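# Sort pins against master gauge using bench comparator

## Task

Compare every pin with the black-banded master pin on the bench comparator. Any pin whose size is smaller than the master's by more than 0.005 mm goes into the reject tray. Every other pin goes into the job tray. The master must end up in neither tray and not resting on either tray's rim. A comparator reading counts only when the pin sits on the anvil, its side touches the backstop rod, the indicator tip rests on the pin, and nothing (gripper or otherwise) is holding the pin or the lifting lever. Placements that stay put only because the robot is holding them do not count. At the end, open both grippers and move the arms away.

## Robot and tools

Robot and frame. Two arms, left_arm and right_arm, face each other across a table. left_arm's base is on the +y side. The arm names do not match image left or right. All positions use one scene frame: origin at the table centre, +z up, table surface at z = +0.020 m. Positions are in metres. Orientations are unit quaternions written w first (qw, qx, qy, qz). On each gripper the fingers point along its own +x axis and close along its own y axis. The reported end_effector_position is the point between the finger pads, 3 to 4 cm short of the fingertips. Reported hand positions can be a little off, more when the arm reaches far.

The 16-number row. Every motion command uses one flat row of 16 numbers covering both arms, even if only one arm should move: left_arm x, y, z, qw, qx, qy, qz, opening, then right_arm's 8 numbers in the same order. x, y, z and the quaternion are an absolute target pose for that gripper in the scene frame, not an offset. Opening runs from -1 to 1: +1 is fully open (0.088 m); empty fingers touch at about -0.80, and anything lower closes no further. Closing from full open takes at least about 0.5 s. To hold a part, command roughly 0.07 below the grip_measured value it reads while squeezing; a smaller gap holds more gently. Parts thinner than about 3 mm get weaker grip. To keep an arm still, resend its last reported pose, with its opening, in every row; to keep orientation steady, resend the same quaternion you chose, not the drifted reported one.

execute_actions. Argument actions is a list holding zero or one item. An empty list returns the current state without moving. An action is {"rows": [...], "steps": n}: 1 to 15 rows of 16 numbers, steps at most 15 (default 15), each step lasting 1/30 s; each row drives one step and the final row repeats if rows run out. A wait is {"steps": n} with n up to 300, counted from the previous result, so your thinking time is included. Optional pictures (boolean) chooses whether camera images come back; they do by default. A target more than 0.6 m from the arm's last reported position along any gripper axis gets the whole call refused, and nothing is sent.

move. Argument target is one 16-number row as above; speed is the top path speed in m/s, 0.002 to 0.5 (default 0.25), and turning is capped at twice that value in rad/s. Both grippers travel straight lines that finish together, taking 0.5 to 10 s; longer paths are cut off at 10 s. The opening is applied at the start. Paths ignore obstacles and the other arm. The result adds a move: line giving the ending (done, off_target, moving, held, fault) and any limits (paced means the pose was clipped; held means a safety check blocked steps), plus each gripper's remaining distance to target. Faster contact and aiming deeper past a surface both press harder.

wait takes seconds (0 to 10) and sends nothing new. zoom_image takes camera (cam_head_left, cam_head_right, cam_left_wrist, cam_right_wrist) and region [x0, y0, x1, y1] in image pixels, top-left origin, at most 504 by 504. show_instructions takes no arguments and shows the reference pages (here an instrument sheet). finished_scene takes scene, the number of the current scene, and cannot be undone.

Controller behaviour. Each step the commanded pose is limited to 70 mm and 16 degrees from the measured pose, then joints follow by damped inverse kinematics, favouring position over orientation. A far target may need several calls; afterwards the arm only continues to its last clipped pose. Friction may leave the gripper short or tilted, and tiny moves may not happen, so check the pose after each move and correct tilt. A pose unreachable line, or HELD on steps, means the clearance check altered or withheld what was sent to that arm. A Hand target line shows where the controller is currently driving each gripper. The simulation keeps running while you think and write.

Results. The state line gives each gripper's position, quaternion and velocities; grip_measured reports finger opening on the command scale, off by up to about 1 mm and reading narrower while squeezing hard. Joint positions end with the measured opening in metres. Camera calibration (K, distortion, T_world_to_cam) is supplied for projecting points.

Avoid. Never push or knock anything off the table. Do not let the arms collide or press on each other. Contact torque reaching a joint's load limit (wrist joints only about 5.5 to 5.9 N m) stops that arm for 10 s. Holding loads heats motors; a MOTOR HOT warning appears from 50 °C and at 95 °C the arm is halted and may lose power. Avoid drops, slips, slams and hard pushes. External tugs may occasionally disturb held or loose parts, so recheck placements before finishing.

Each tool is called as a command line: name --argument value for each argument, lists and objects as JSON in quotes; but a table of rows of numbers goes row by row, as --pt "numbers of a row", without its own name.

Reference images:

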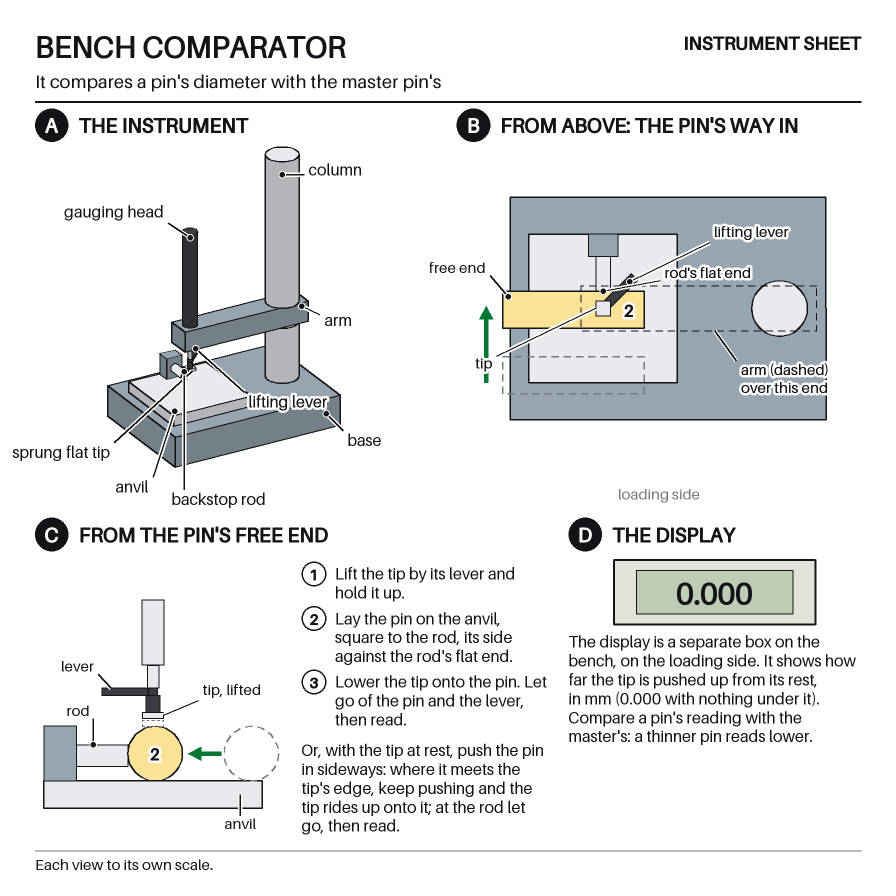

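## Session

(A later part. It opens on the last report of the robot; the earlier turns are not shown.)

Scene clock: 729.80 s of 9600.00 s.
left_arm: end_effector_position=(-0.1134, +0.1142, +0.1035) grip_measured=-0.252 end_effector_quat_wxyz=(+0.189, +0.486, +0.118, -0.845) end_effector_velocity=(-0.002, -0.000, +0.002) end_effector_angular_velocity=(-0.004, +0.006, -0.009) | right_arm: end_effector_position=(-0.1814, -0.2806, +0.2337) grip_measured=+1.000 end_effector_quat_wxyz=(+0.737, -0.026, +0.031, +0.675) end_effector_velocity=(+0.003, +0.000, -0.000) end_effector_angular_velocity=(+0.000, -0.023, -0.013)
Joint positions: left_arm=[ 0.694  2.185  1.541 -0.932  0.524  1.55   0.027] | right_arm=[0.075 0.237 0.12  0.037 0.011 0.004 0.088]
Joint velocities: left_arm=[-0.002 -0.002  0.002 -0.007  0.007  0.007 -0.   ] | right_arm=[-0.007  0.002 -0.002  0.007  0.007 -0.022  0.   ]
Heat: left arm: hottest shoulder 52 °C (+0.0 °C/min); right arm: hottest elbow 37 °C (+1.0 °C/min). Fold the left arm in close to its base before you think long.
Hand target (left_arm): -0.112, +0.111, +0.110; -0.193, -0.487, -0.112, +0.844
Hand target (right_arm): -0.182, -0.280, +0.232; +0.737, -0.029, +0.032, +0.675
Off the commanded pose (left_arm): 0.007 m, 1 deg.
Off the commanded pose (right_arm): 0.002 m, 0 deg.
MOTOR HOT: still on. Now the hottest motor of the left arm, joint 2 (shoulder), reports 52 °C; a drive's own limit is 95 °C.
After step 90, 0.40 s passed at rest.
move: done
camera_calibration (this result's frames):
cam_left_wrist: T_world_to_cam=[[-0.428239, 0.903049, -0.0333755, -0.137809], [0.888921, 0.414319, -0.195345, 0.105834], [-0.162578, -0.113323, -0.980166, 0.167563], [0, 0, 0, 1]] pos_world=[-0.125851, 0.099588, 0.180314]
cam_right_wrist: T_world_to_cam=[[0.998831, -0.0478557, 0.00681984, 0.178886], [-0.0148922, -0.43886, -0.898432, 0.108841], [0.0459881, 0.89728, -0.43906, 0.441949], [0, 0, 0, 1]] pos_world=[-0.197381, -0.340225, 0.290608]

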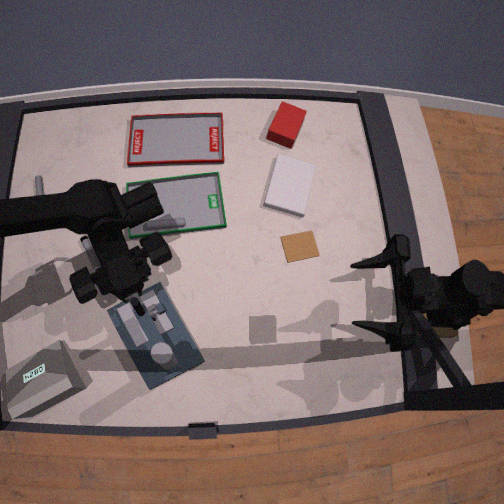

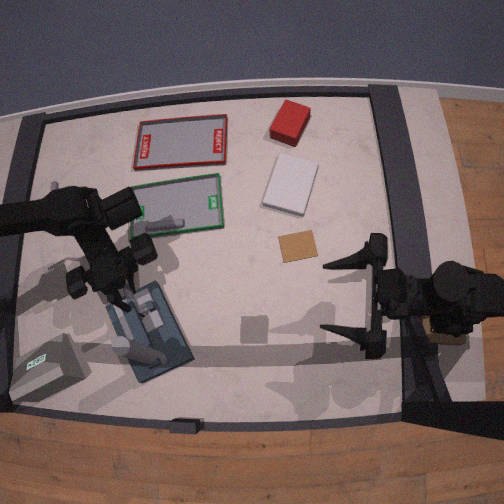

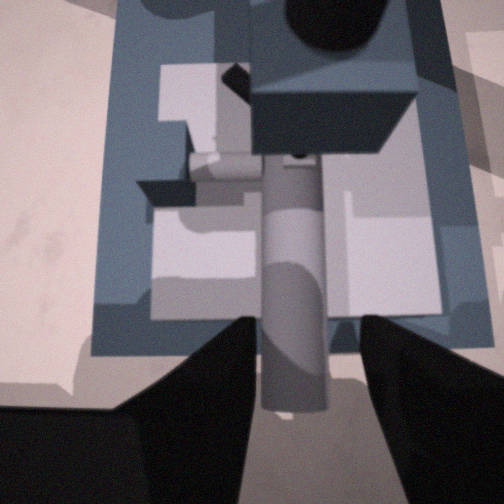

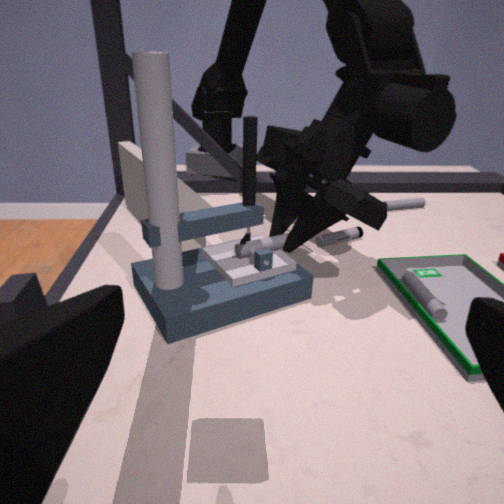

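move --target '[-0.1134,0.1142,0.105, 0.1934,0.4874,0.1117,-0.8442, -0.61, -0.1818,-0.2804,0.232, 0.7366,-0.0295,0.0322,0.675, 1.0]' --speed 0.004

move --target '[-0.1215,0.1330,0.105, 0.1934,0.4874,0.1117,-0.8442, -0.61, -0.1818,-0.2804,0.232, 0.7366,-0.0295,0.0322,0.675, 1.0]' --speed 0.015

Scene clock: 735.60 s of 9600.00 s.
left_arm: end_effector_position=(-0.1126, +0.1124, +0.1039) grip_measured=-0.530 end_effector_quat_wxyz=(+0.192, +0.487, +0.113, -0.845) end_effector_velocity=(-0.000, +0.001, +0.001) end_effector_angular_velocity=(+0.009, -0.004, +0.004) | right_arm: end_effector_position=(-0.1814, -0.2806, +0.2337) grip_measured=+1.000 end_effector_quat_wxyz=(+0.737, -0.026, +0.031, +0.675) end_effector_velocity=(-0.002, +0.000, +0.001) end_effector_angular_velocity=(+0.007, -0.007, +0.010)
Joint positions: left_arm=[ 0.694  2.182  1.538 -0.919  0.524  1.55   0.013] | right_arm=[0.075 0.237 0.12  0.037 0.011 0.004 0.088]
Joint velocities: left_arm=[-0.002 -0.002  0.002 -0.007 -0.007 -0.007 -0.   ] | right_arm=[ 0.002 -0.002 -0.002  0.007 -0.007 -0.007  0.   ]
Heat: left arm: hottest shoulder 53 °C (+1.0 °C/min); right arm: hottest elbow 37 °C (+1.0 °C/min). Fold the left arm in close to its base before you think long.
Hand target (left_arm): -0.113, +0.114, +0.105; -0.193, -0.487, -0.112, +0.844
Hand target (right_arm): -0.182, -0.280, +0.232; +0.737, -0.029, +0.032, +0.675
Off the commanded pose (left_arm): 0.002 m, 0 deg.
Off the commanded pose (right_arm): 0.002 m, 0 deg.
MOTOR HOT: still on. Now the hottest motor of the left arm, joint 2 (shoulder), reports 53 °C; a drive's own limit is 95 °C.
After step 90, 0.57 s passed at rest.
move: done
camera_calibration (this result's frames):
cam_left_wrist: T_world_to_cam=[[-0.428022, 0.90258, -0.0463344, -0.134382], [0.88998, 0.412017, -0.19539, 0.106306], [-0.157264, -0.124868, -0.97963, 0.169734], [0, 0, 0, 1]] pos_world=[-0.125435, 0.0986852, 0.180821]
cam_right_wrist: T_world_to_cam=[[0.998831, -0.0478557, 0.00681984, 0.178886], [-0.0148922, -0.43886, -0.898432, 0.108841], [0.0459881, 0.89728, -0.43906, 0.441949], [0, 0, 0, 1]] pos_world=[-0.197381, -0.340225, 0.290608]

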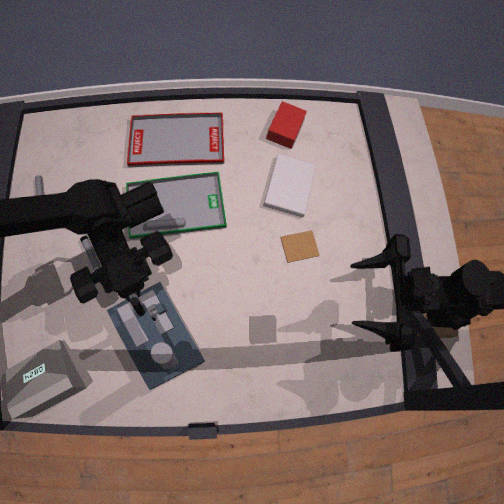

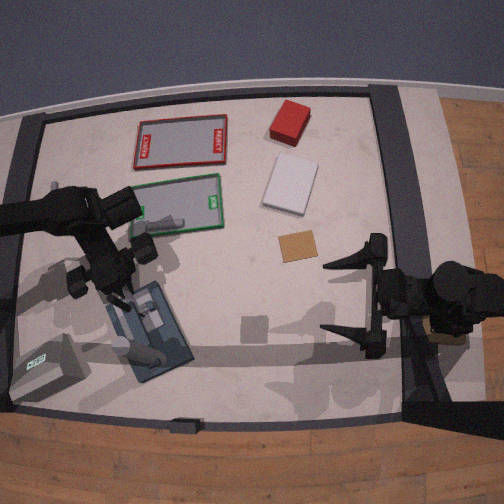

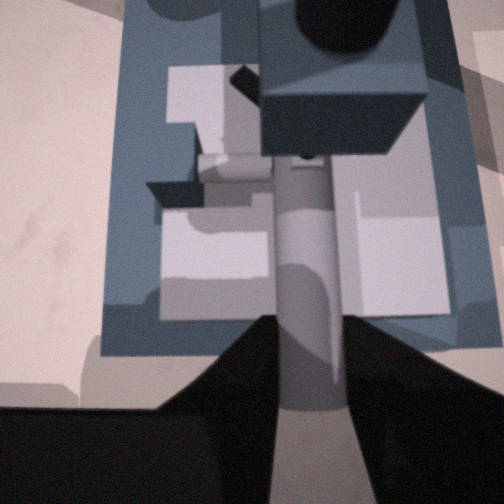

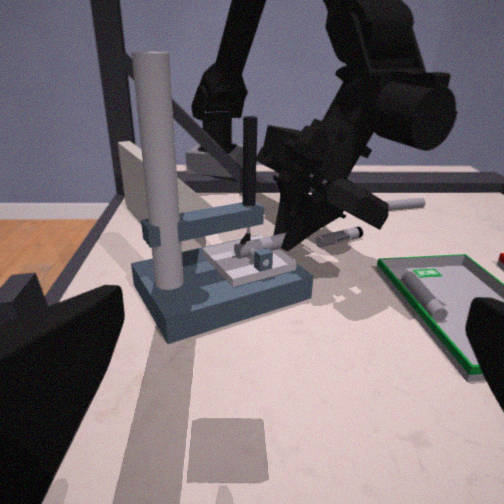

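Scene clock: 737.33 s of 9600.00 s.
left_arm: end_effector_position=(-0.1208, +0.1303, +0.1031) grip_measured=-0.530 end_effector_quat_wxyz=(+0.192, +0.487, +0.113, -0.845) end_effector_velocity=(-0.003, +0.001, -0.001) end_effector_angular_velocity=(+0.004, -0.006, -0.001) | right_arm: end_effector_position=(-0.1814, -0.2806, +0.2337) grip_measured=+1.000 end_effector_quat_wxyz=(+0.737, -0.026, +0.031, +0.675) end_effector_velocity=(-0.006, +0.000, -0.006) end_effector_angular_velocity=(-0.026, +0.012, +0.038)
Joint positions: left_arm=[ 0.694  2.115  1.425 -0.873  0.524  1.55   0.013] | right_arm=[0.075 0.237 0.12  0.037 0.011 0.004 0.088]
Joint velocities: left_arm=[-0.007 -0.007 -0.012  0.007 -0.007 -0.007  0.   ] | right_arm=[ 0.002  0.002 -0.002 -0.022 -0.037  0.007  0.   ]
Heat: left arm: hottest shoulder 53 °C (+1.0 °C/min); right arm: hottest elbow 37 °C (+0.0 °C/min). Fold the left arm in close to its base before you think long.
Hand target (left_arm): -0.122, +0.133, +0.105; -0.193, -0.487, -0.112, +0.844
Hand target (right_arm): -0.182, -0.280, +0.232; +0.737, -0.029, +0.032, +0.675
Off the commanded pose (left_arm): 0.003 m, 0 deg.
Off the commanded pose (right_arm): 0.002 m, 0 deg.
MOTOR HOT: still on. Now the hottest motor of the left arm, joint 2 (shoulder), reports 53 °C; a drive's own limit is 95 °C.
move: done
camera_calibration (this result's frames):
cam_left_wrist: T_world_to_cam=[[-0.428022, 0.90258, -0.0463344, -0.154109], [0.88998, 0.412017, -0.19539, 0.106111], [-0.157264, -0.124868, -0.97963, 0.169913], [0, 0, 0, 1]] pos_world=[-0.133677, 0.116592, 0.180045]
cam_right_wrist: T_world_to_cam=[[0.998831, -0.0478557, 0.00681984, 0.178886], [-0.0148922, -0.43886, -0.898432, 0.108841], [0.0459881, 0.89728, -0.43906, 0.441949], [0, 0, 0, 1]] pos_world=[-0.197381, -0.340225, 0.290608]

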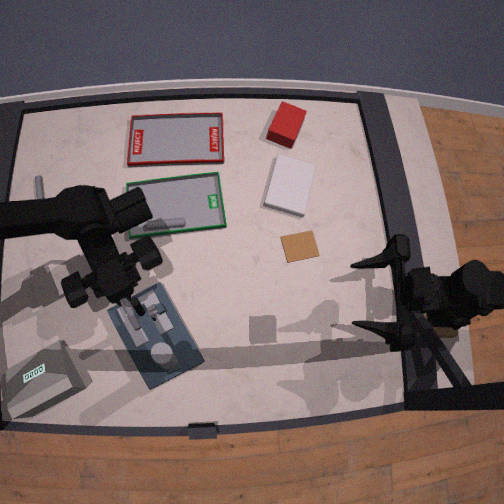

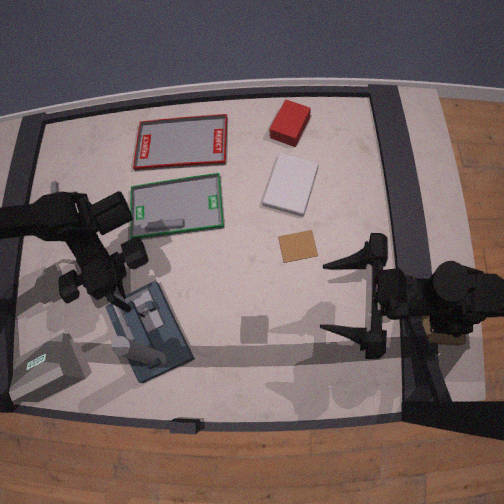

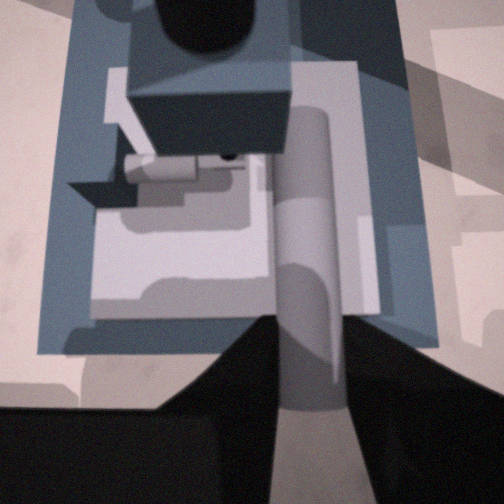

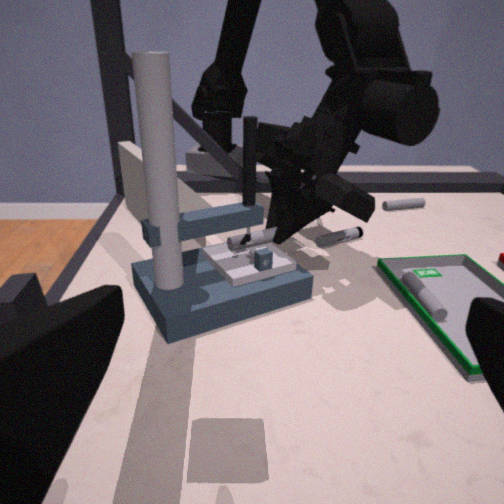

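move --target '[-0.05,0.17,0.125, 0.1934,0.4874,0.1117,-0.8442, -0.61, -0.1818,-0.2804,0.232, 0.7366,-0.0295,0.0322,0.675, 1.0]' --speed 0.08

Scene clock: 740.13 s of 9600.00 s.
left_arm: end_effector_position=(-0.0526, +0.1728, +0.1220) grip_measured=-0.530 end_effector_quat_wxyz=(+0.191, +0.486, +0.117, -0.845) end_effector_velocity=(-0.001, +0.004, +0.000) end_effector_angular_velocity=(+0.030, -0.006, +0.001) | right_arm: end_effector_position=(-0.1814, -0.2806, +0.2337) grip_measured=+1.000 end_effector_quat_wxyz=(+0.737, -0.026, +0.031, +0.675) end_effector_velocity=(-0.001, -0.000, +0.000) end_effector_angular_velocity=(-0.004, -0.021, +0.007)
Joint positions: left_arm=[ 0.903  2.114  1.504 -1.08   0.511  1.787  0.013] | right_arm=[0.075 0.237 0.12  0.037 0.011 0.004 0.088]
Joint velocities: left_arm=[-0.002 -0.002  0.002 -0.022 -0.022 -0.007  0.   ] | right_arm=[-0.002 -0.002  0.002 -0.007 -0.007 -0.022  0.   ]
Heat: left arm: hottest shoulder 53 °C (+2.0 °C/min); right arm: hottest elbow 37 °C (+0.0 °C/min). Fold the left arm in close to its base before you think long.
Hand target (left_arm): -0.050, +0.171, +0.125; -0.193, -0.487, -0.112, +0.844
Hand target (right_arm): -0.182, -0.280, +0.232; +0.737, -0.029, +0.032, +0.675
Off the commanded pose (left_arm): 0.005 m, 1 deg.
Off the commanded pose (right_arm): 0.002 m, 0 deg.
MOTOR HOT: still on. Now the hottest motor of the left arm, joint 2 (shoulder), reports 53 °C; a drive's own limit is 95 °C.
move: done
camera_calibration (this result's frames):
cam_left_wrist: T_world_to_cam=[[-0.43014, 0.901978, -0.0376222, -0.163416], [0.888499, 0.415598, -0.194543, 0.0308257], [-0.159838, -0.117108, -0.980172, 0.203098], [0, 0, 0, 1]] pos_world=[-0.0652177, 0.158371, 0.19892]
cam_right_wrist: T_world_to_cam=[[0.998831, -0.0478557, 0.00681984, 0.178886], [-0.0148922, -0.43886, -0.898432, 0.108841], [0.0459881, 0.89728, -0.43906, 0.441949], [0, 0, 0, 1]] pos_world=[-0.197381, -0.340225, 0.290608]

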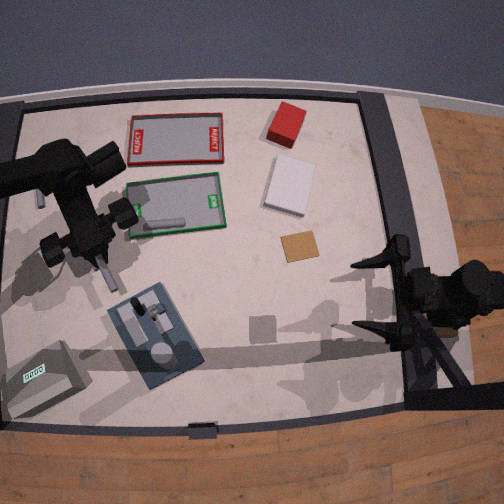

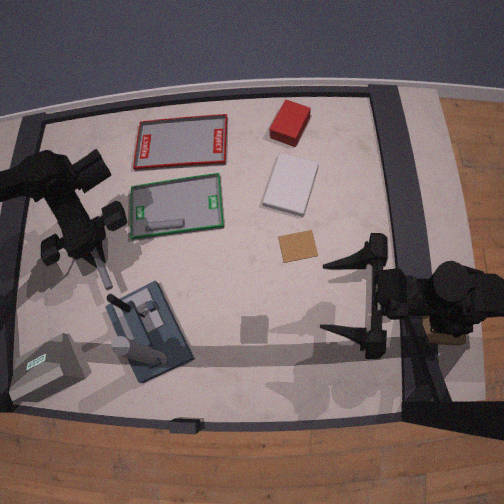

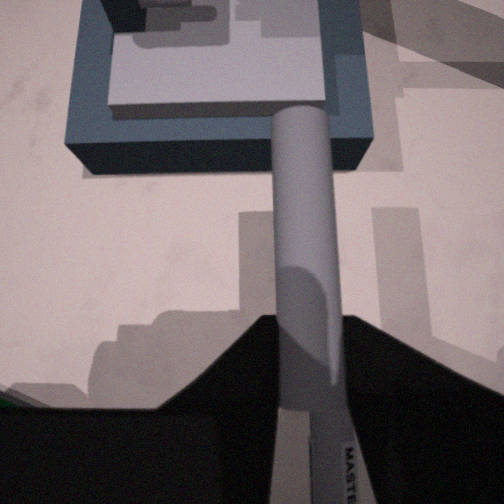

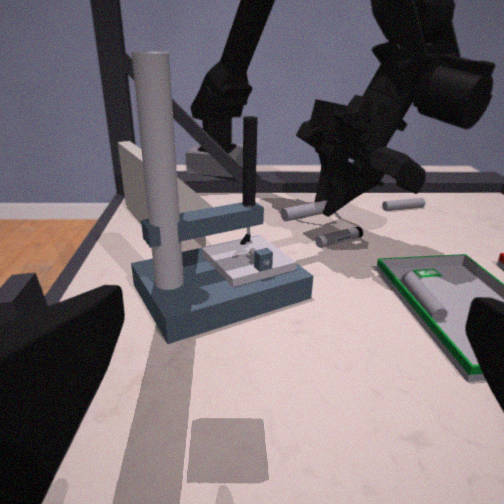

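move --target '[0.20,0.09,0.14, 0.7238,0.2745,0.4179,-0.4754, -0.61, -0.1818,-0.2804,0.232, 0.7366,-0.0295,0.0322,0.675, 1.0]' --speed 0.2

Scene clock: 747.83 s of 9600.00 s.
left_arm: end_effector_position=(+0.1968, +0.0920, +0.1437) grip_measured=-0.530 end_effector_quat_wxyz=(+0.723, +0.275, +0.417, -0.477) end_effector_velocity=(+0.001, +0.001, -0.001) end_effector_angular_velocity=(+0.024, +0.003, +0.014) | right_arm: end_effector_position=(-0.1814, -0.2806, +0.2337) grip_measured=+1.000 end_effector_quat_wxyz=(+0.737, -0.026, +0.031, +0.675) end_effector_velocity=(+0.002, -0.000, -0.006) end_effector_angular_velocity=(-0.027, -0.006, -0.009)
Joint positions: left_arm=[ 1.09   2.514  2.249 -0.821  0.206  0.371  0.013] | right_arm=[0.075 0.237 0.12  0.037 0.011 0.004 0.088]
Joint velocities: left_arm=[-0.002  0.017  0.037 -0.037 -0.022 -0.007 -0.   ] | right_arm=[-0.002  0.002 -0.002 -0.022  0.007 -0.007  0.   ]
Heat: left arm: hottest shoulder 53 °C (+3.0 °C/min); right arm: hottest elbow 37 °C (+0.0 °C/min). Fold the left arm in close to its base before you think long.
Hand target (left_arm): +0.200, +0.091, +0.141; +0.725, +0.273, +0.418, -0.475
Hand target (right_arm): -0.182, -0.280, +0.232; +0.737, -0.029, +0.032, +0.675
Off the commanded pose (left_arm): 0.005 m, 0 deg.
Off the commanded pose (right_arm): 0.002 m, 0 deg.
MOTOR HOT: still on. Now the hottest motor of the left arm, joint 2 (shoulder), reports 53 °C; a drive's own limit is 95 °C.
After step 90, 0.43 s passed at rest.
move: done
camera_calibration (this result's frames):
cam_left_wrist: T_world_to_cam=[[-0.920872, -0.386699, -0.0495822, 0.234407], [-0.370755, 0.907952, -0.195355, 0.0496238], [0.120562, -0.161514, -0.979478, 0.203523], [0, 0, 0, 1]] pos_world=[0.20972, 0.0784608, 0.220663]
cam_right_wrist: T_world_to_cam=[[0.998831, -0.0478557, 0.00681984, 0.178886], [-0.0148922, -0.43886, -0.898432, 0.108841], [0.0459881, 0.89728, -0.43906, 0.441949], [0, 0, 0, 1]] pos_world=[-0.197381, -0.340225, 0.290608]

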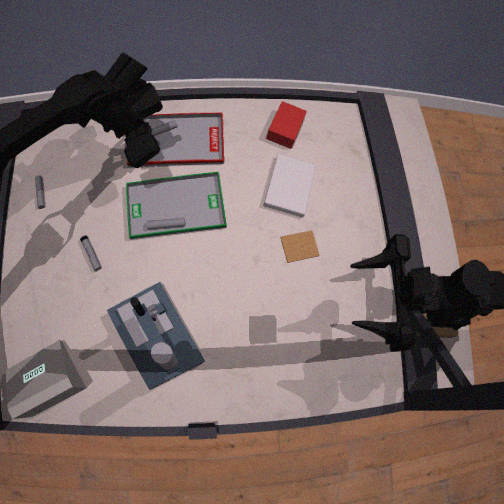

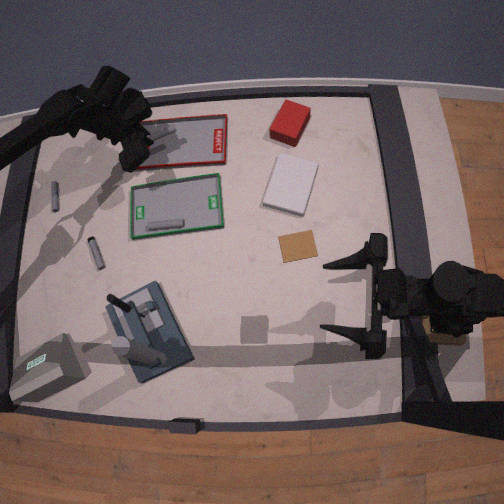

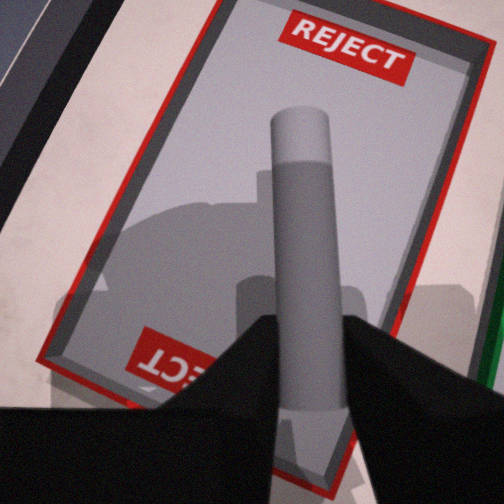

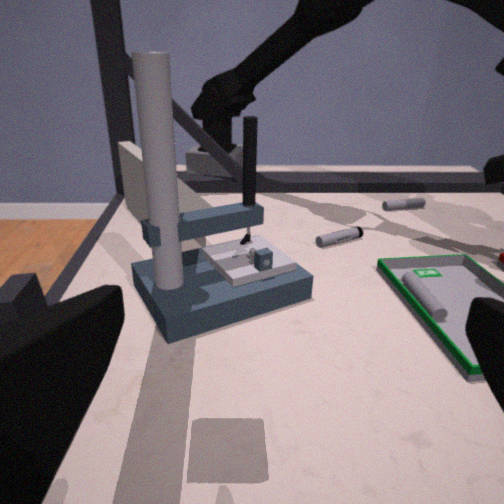

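move --target '[0.20,0.092,0.082, 0.7238,0.2745,0.4179,-0.4754, -0.61, -0.1818,-0.2804,0.232, 0.7366,-0.0295,0.0322,0.675, 1.0]' --speed 0.05

Scene clock: 754.53 s of 9600.00 s.
left_arm: end_effector_position=(+0.2012, +0.0887, +0.0937) grip_measured=-0.530 end_effector_quat_wxyz=(+0.728, +0.274, +0.409, -0.477) end_effector_velocity=(-0.001, +0.001, -0.000) end_effector_angular_velocity=(+0.011, -0.002, -0.005) | right_arm: end_effector_position=(-0.1814, -0.2806, +0.2337) grip_measured=+1.000 end_effector_quat_wxyz=(+0.737, -0.026, +0.031, +0.675) end_effector_velocity=(-0.001, -0.000, -0.002) end_effector_angular_velocity=(-0.008, -0.006, +0.005)
Joint positions: left_arm=[ 1.09   2.557  2.123 -0.632  0.206  0.37   0.013] | right_arm=[0.075 0.237 0.12  0.037 0.011 0.004 0.088]
Joint velocities: left_arm=[-0.002 -0.002 -0.002 -0.007 -0.007  0.007 -0.   ] | right_arm=[-0.002 -0.002 -0.002 -0.007 -0.007 -0.007  0.   ]
Heat: left arm: hottest shoulder 54 °C (+5.0 °C/min); right arm: hottest elbow 37 °C (+0.0 °C/min). Fold the left arm in close to its base before you think long.
Hand target (left_arm): +0.200, +0.092, +0.082; +0.724, +0.275, +0.418, -0.475
Hand target (right_arm): -0.182, -0.280, +0.232; +0.737, -0.029, +0.032, +0.675
Off the commanded pose (left_arm): 0.012 m, 1 deg.
Off the commanded pose (right_arm): 0.002 m, 0 deg.
MOTOR HOT: still on. Now the hottest motor of the left arm, joint 2 (shoulder), reports 54 °C; a drive's own limit is 95 °C.
After step 90, 2.10 s passed at rest.
move: off_target (left_arm)
camera_calibration (this result's frames):
cam_left_wrist: T_world_to_cam=[[-0.919306, -0.389319, -0.0575148, 0.235394], [-0.369825, 0.904593, -0.211993, 0.0461916], [0.13456, -0.173615, -0.975577, 0.151346], [0, 0, 0, 1]] pos_world=[0.213117, 0.0761349, 0.17098]
cam_right_wrist: T_world_to_cam=[[0.998831, -0.0478557, 0.00681984, 0.178886], [-0.0148922, -0.43886, -0.898432, 0.108841], [0.0459881, 0.89728, -0.43906, 0.441949], [0, 0, 0, 1]] pos_world=[-0.197381, -0.340225, 0.290608]

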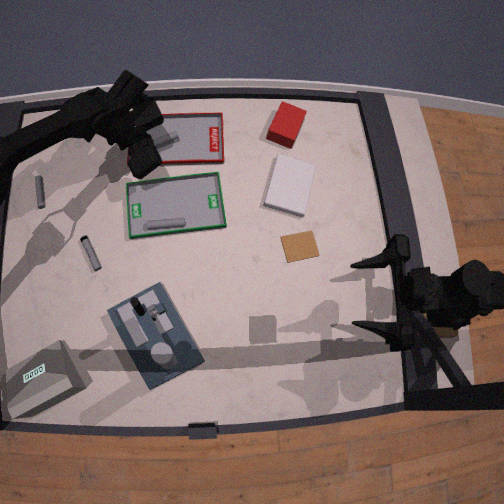

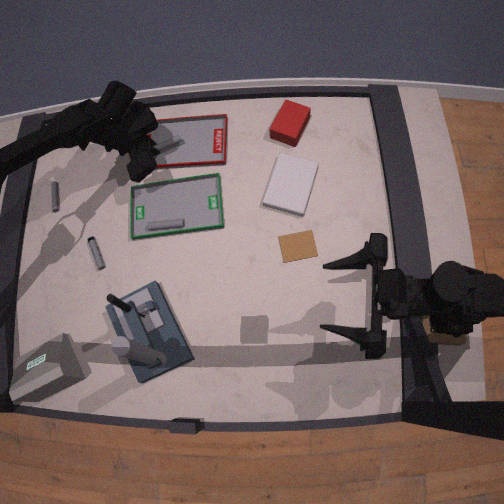

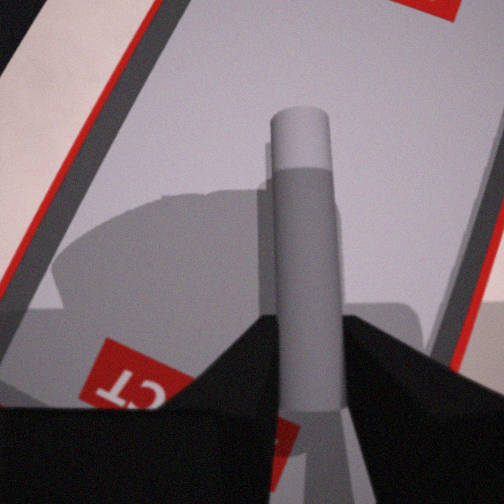

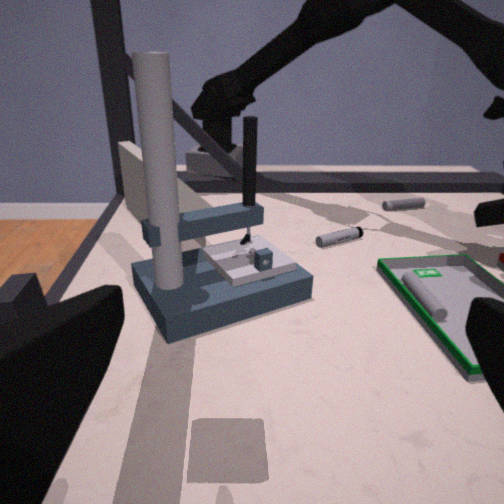

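move --target '[0.20,0.092,0.069, 0.7238,0.2745,0.4179,-0.4754, -0.61, -0.1818,-0.2804,0.232, 0.7366,-0.0295,0.0322,0.675, 1.0]' --speed 0.02

Scene clock: 758.80 s of 9600.00 s.
left_arm: end_effector_position=(+0.2013, +0.0886, +0.0811) grip_measured=-0.530 end_effector_quat_wxyz=(+0.728, +0.273, +0.409, -0.477) end_effector_velocity=(+0.001, +0.002, +0.001) end_effector_angular_velocity=(+0.008, -0.006, -0.000) | right_arm: end_effector_position=(-0.1814, -0.2806, +0.2337) grip_measured=+1.000 end_effector_quat_wxyz=(+0.737, -0.026, +0.031, +0.675) end_effector_velocity=(-0.001, -0.001, -0.003) end_effector_angular_velocity=(-0.008, -0.006, +0.005)
Joint positions: left_arm=[ 1.09   2.571  2.099 -0.593  0.206  0.37   0.013] | right_arm=[0.075 0.237 0.12  0.037 0.011 0.004 0.088]
Joint velocities: left_arm=[ 0.002 -0.002  0.002 -0.007 -0.007  0.007 -0.   ] | right_arm=[-0.002 -0.007 -0.007 -0.007 -0.007 -0.007  0.   ]
Heat: left arm: hottest shoulder 55 °C (+6.1 °C/min); right arm: hottest elbow 37 °C (+0.0 °C/min). Fold the left arm in close to its base before you think long.
Hand target (left_arm): +0.200, +0.092, +0.069; +0.724, +0.275, +0.418, -0.475
Hand target (right_arm): -0.182, -0.280, +0.232; +0.737, -0.029, +0.032, +0.675
Off the commanded pose (left_arm): 0.013 m, 1 deg.
Off the commanded pose (right_arm): 0.002 m, 0 deg.
MOTOR HOT: still on. Now the hottest motor of the left arm, joint 2 (shoulder), reports 55 °C; a drive's own limit is 95 °C.
move: off_target (left_arm)
camera_calibration (this result's frames):
cam_left_wrist: T_world_to_cam=[[-0.919273, -0.389349, -0.0578301, 0.234745], [-0.369706, 0.904483, -0.212667, 0.0436801], [0.135108, -0.174119, -0.975412, 0.139006], [0, 0, 0, 1]] pos_world=[0.213162, 0.0760933, 0.158453]
cam_right_wrist: T_world_to_cam=[[0.998831, -0.0478557, 0.00681984, 0.178886], [-0.0148922, -0.43886, -0.898432, 0.108841], [0.0459881, 0.89728, -0.43906, 0.441949], [0, 0, 0, 1]] pos_world=[-0.197381, -0.340225, 0.290608]

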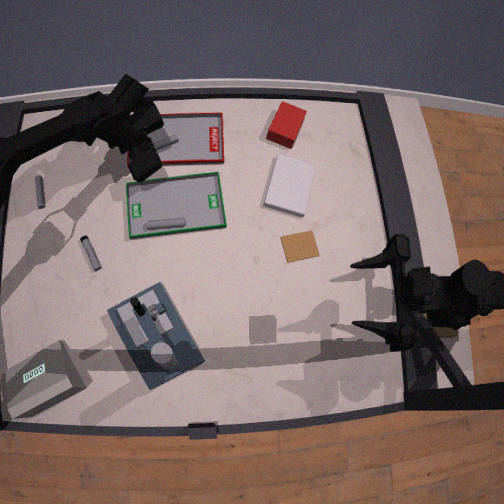

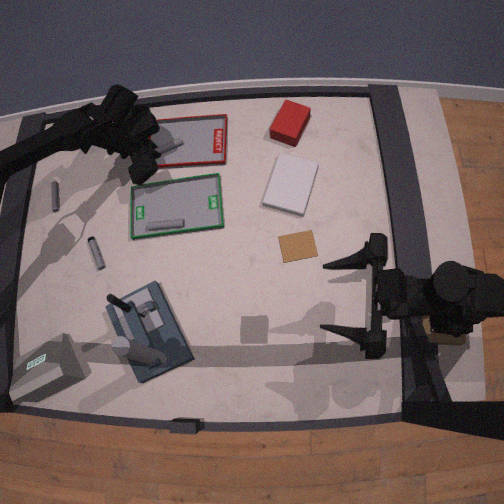

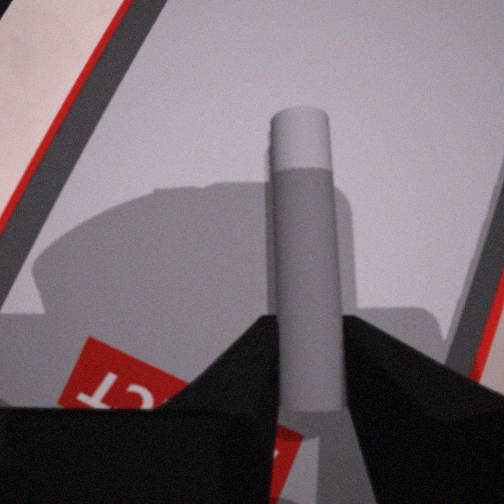

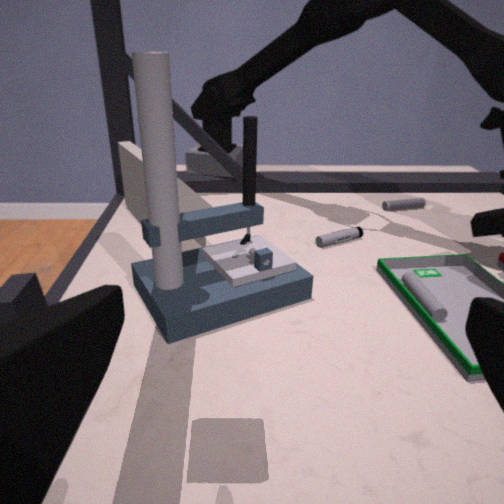

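move --target '[0.20,0.092,0.063, 0.7238,0.2745,0.4179,-0.4754, -0.61, -0.1818,-0.2804,0.232, 0.7366,-0.0295,0.0322,0.675, 1.0]' --speed 0.01

Scene clock: 762.83 s of 9600.00 s.
left_arm: end_effector_position=(+0.2023, +0.0877, +0.0785) grip_measured=-0.530 end_effector_quat_wxyz=(+0.730, +0.273, +0.405, -0.477) end_effector_velocity=(+0.001, -0.001, +0.001) end_effector_angular_velocity=(-0.005, +0.001, +0.020) | right_arm: end_effector_position=(-0.1814, -0.2806, +0.2337) grip_measured=+1.000 end_effector_quat_wxyz=(+0.737, -0.026, +0.031, +0.675) end_effector_velocity=(+0.002, -0.000, -0.002) end_effector_angular_velocity=(-0.009, -0.022, -0.008)
Joint positions: left_arm=[ 1.09   2.575  2.091 -0.574  0.206  0.37   0.013] | right_arm=[0.075 0.237 0.12  0.037 0.011 0.004 0.088]
Joint velocities: left_arm=[-0.002 -0.002 -0.002  0.007 -0.007 -0.022 -0.   ] | right_arm=[-0.002 -0.002 -0.002 -0.007  0.007 -0.022  0.   ]
Heat: left arm: hottest shoulder 56 °C (+7.1 °C/min); right arm: hottest elbow 37 °C (+0.0 °C/min). Fold the left arm in close to its base before you think long.
Hand target (left_arm): +0.200, +0.092, +0.063; +0.724, +0.275, +0.418, -0.475
Hand target (right_arm): -0.182, -0.280, +0.232; +0.737, -0.029, +0.032, +0.675
Off the commanded pose (left_arm): 0.016 m, 2 deg.
Off the commanded pose (right_arm): 0.002 m, 0 deg.
MOTOR HOT: still on. Now the hottest motor of the left arm, joint 2 (shoulder), reports 56 °C; a drive's own limit is 95 °C.
move: off_target (left_arm)
camera_calibration (this result's frames):
cam_left_wrist: T_world_to_cam=[[-0.918922, -0.389671, -0.0611381, 0.23536], [-0.368431, 0.903311, -0.219745, 0.0446996], [0.140855, -0.179403, -0.97364, 0.135307], [0, 0, 0, 1]] pos_world=[0.213688, 0.0756101, 0.155952]
cam_right_wrist: T_world_to_cam=[[0.998831, -0.0478557, 0.00681984, 0.178886], [-0.0148922, -0.43886, -0.898432, 0.108841], [0.0459881, 0.89728, -0.43906, 0.441949], [0, 0, 0, 1]] pos_world=[-0.197381, -0.340225, 0.290608]

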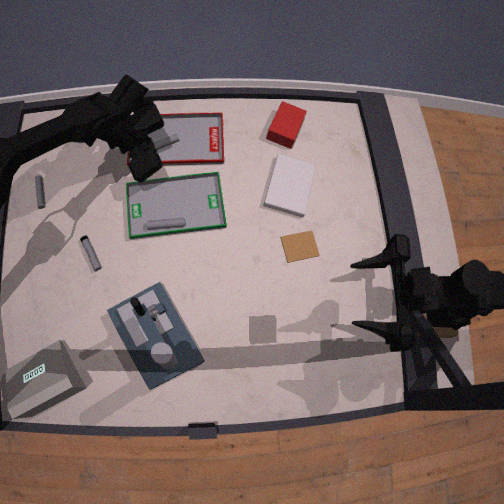

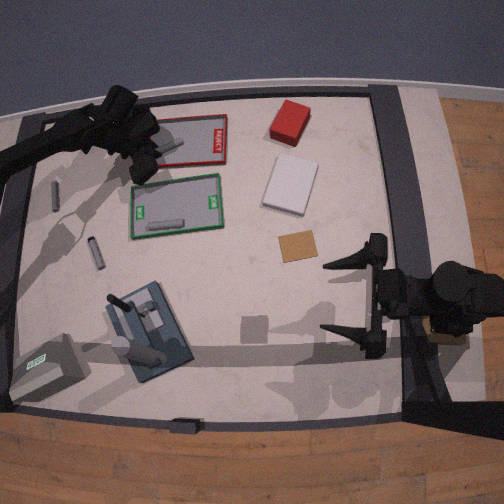

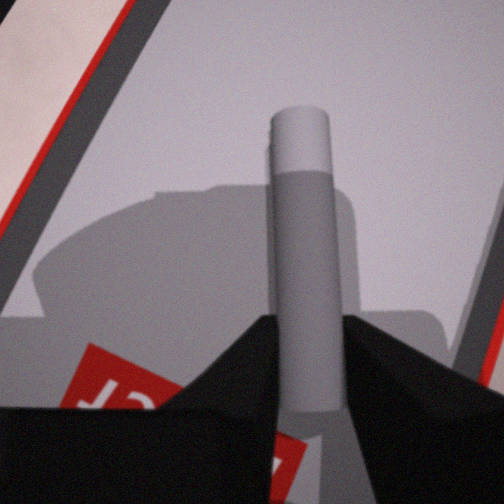

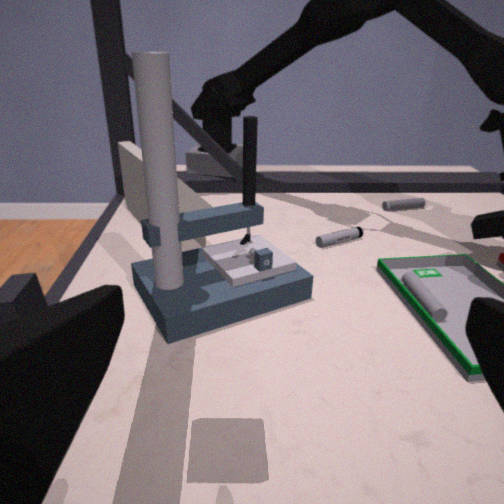

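Contact at z≈0.0785 (moved only 2.6 of 6 mm). Release.

move --target '[0.2015,0.0885,0.072, 0.7238,0.2745,0.4179,-0.4754, -0.15, -0.1818,-0.2804,0.232, 0.7366,-0.0295,0.0322,0.675, 1.0]' --speed 0.01

Scene clock: 766.83 s of 9600.00 s.
left_arm: end_effector_position=(+0.2013, +0.0887, +0.0803) grip_measured=-0.152 end_effector_quat_wxyz=(+0.727, +0.274, +0.412, -0.477) end_effector_velocity=(-0.009, +0.001, -0.004) end_effector_angular_velocity=(+0.016, +0.042, +0.008) | right_arm: end_effector_position=(-0.1814, -0.2806, +0.2337) grip_measured=+1.000 end_effector_quat_wxyz=(+0.737, -0.026, +0.031, +0.675) end_effector_velocity=(+0.002, -0.000, -0.002) end_effector_angular_velocity=(-0.008, -0.007, -0.009)
Joint positions: left_arm=[ 1.09   2.578  2.11  -0.605  0.206  0.37   0.032] | right_arm=[0.075 0.237 0.12  0.037 0.011 0.004 0.088]
Joint velocities: left_arm=[-0.007  0.002  0.002 -0.037  0.007 -0.022  0.   ] | right_arm=[-0.002 -0.002 -0.002 -0.007  0.007 -0.007  0.   ]
Heat: left arm: hottest shoulder 56 °C (+7.0 °C/min); right arm: hottest elbow 37 °C (+0.0 °C/min). Fold the left arm in close to its base before you think long.
Hand target (left_arm): +0.201, +0.089, +0.072; +0.724, +0.275, +0.418, -0.475
Hand target (right_arm): -0.182, -0.280, +0.232; +0.737, -0.029, +0.032, +0.675
Off the commanded pose (left_arm): 0.008 m, 1 deg.
Off the commanded pose (right_arm): 0.002 m, 0 deg.
MOTOR HOT: still on. Now the hottest motor of the left arm, joint 2 (shoulder), reports 56 °C; a drive's own limit is 95 °C.
move: done
camera_calibration (this result's frames):
cam_left_wrist: T_world_to_cam=[[-0.919558, -0.389087, -0.0549917, 0.234474], [-0.370766, 0.905458, -0.20659, 0.0430798], [0.130174, -0.169582, -0.976881, 0.138908], [0, 0, 0, 1]] pos_world=[0.213503, 0.0757801, 0.15749]
cam_right_wrist: T_world_to_cam=[[0.998831, -0.0478557, 0.00681984, 0.178886], [-0.0148922, -0.43886, -0.898432, 0.108841], [0.0459881, 0.89728, -0.43906, 0.441949], [0, 0, 0, 1]] pos_world=[-0.197381, -0.340225, 0.290608]

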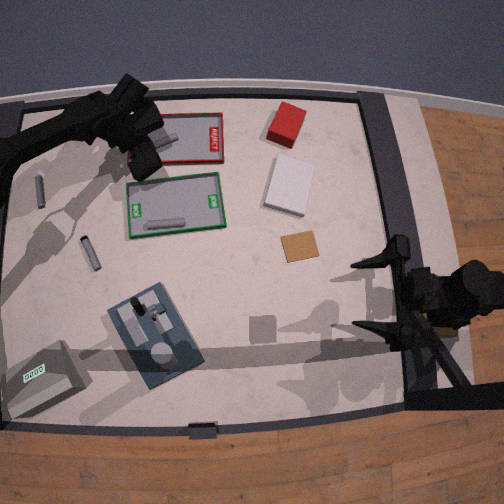

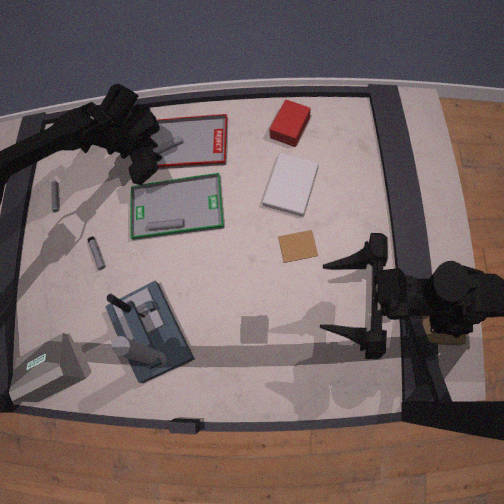

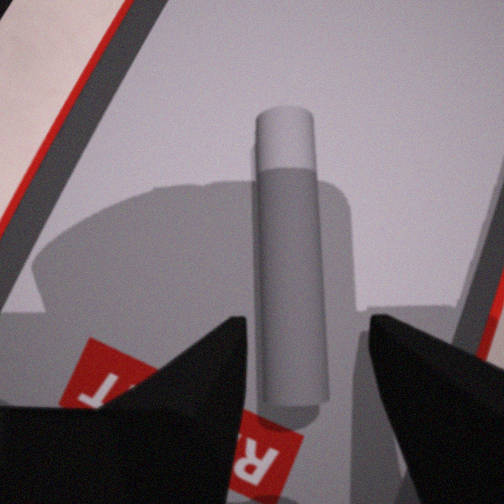

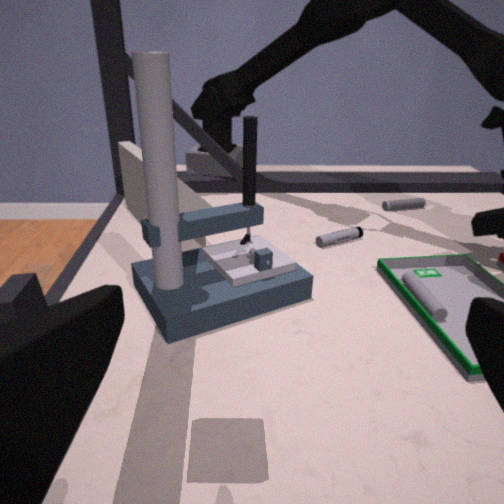

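move --target '[0.194,0.115,0.14, 0.7238,0.2745,0.4179,-0.4754, -0.10, -0.1818,-0.2804,0.232, 0.7366,-0.0295,0.0322,0.675, 1.0]' --speed 0.06

Scene clock: 774.93 s of 9600.00 s.
left_arm: end_effector_position=(+0.1959, +0.1121, +0.1386) grip_measured=-0.102 end_effector_quat_wxyz=(+0.726, +0.274, +0.416, -0.475) end_effector_velocity=(-0.007, +0.006, -0.009) end_effector_angular_velocity=(+0.028, +0.037, +0.020) | right_arm: end_effector_position=(-0.1814, -0.2806, +0.2337) grip_measured=+1.000 end_effector_quat_wxyz=(+0.737, -0.026, +0.031, +0.675) end_effector_velocity=(-0.002, -0.000, -0.005) end_effector_angular_velocity=(-0.021, +0.010, +0.009)
Joint positions: left_arm=[ 1.117  2.432  2.078 -0.731  0.216  0.39   0.034] | right_arm=[0.075 0.237 0.12  0.037 0.011 0.004 0.088]
Joint velocities: left_arm=[-0.002 -0.002 -0.022 -0.022 -0.007 -0.022 -0.   ] | right_arm=[ 0.002 -0.002 -0.002 -0.022 -0.007  0.007  0.   ]
Heat: left arm: hottest shoulder 57 °C (+8.0 °C/min); right arm: hottest elbow 37 °C (+0.0 °C/min). Fold the left arm in close to its base before you think long.
Hand target (left_arm): +0.194, +0.115, +0.140; +0.724, +0.275, +0.418, -0.475
Hand target (right_arm): -0.182, -0.280, +0.232; +0.737, -0.029, +0.032, +0.675
Off the commanded pose (left_arm): 0.004 m, 0 deg.
Off the commanded pose (right_arm): 0.002 m, 0 deg.
MOTOR HOT: still on. Now the hottest motor of the left arm, joint 2 (shoulder), reports 57 °C; a drive's own limit is 95 °C.
After step 90, 3.63 s passed at rest.
move: done
camera_calibration (this result's frames):
cam_left_wrist: T_world_to_cam=[[-0.918194, -0.392659, -0.0523231, 0.241605], [-0.375644, 0.905008, -0.199631, 0.0319855], [0.12574, -0.163645, -0.978473, 0.200953], [0, 0, 0, 1]] pos_world=[0.208588, 0.0988062, 0.215654]
cam_right_wrist: T_world_to_cam=[[0.998831, -0.0478557, 0.00681984, 0.178886], [-0.0148922, -0.43886, -0.898432, 0.108841], [0.0459881, 0.89728, -0.43906, 0.441949], [0, 0, 0, 1]] pos_world=[-0.197381, -0.340225, 0.290608]

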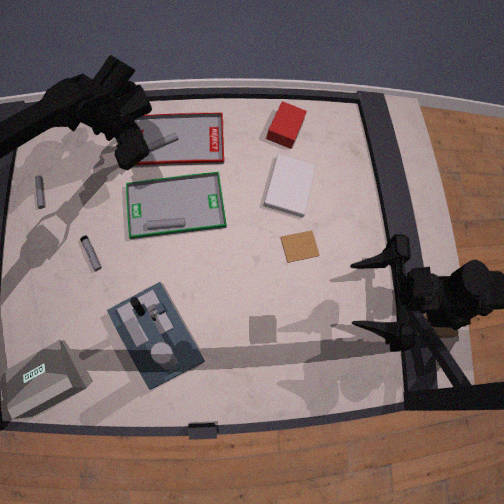

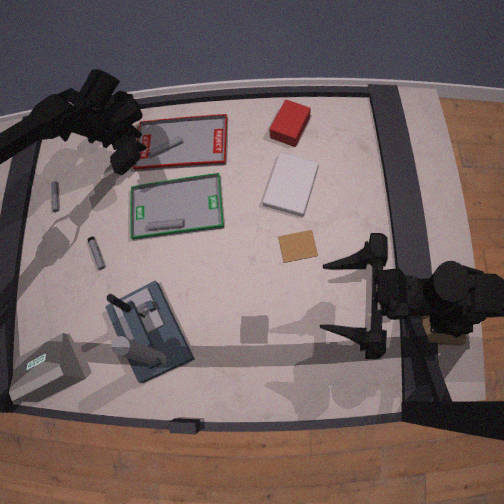

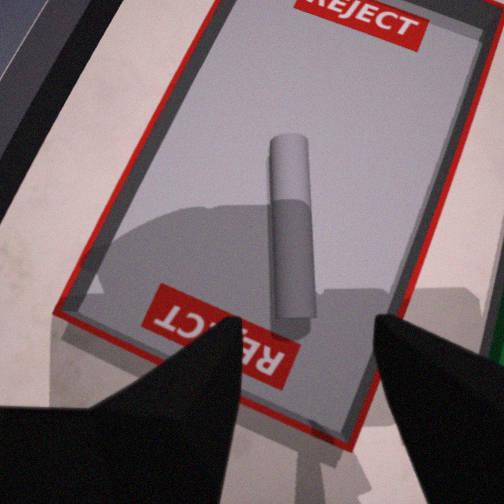

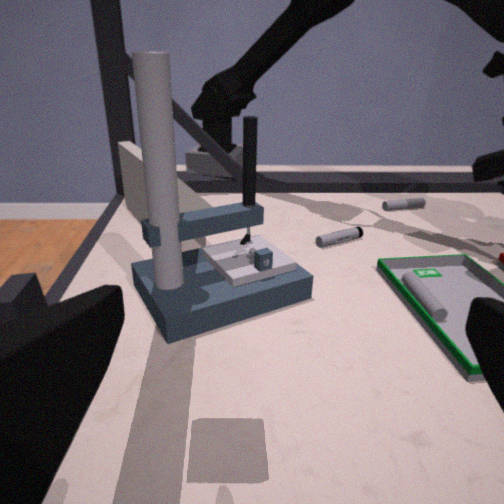

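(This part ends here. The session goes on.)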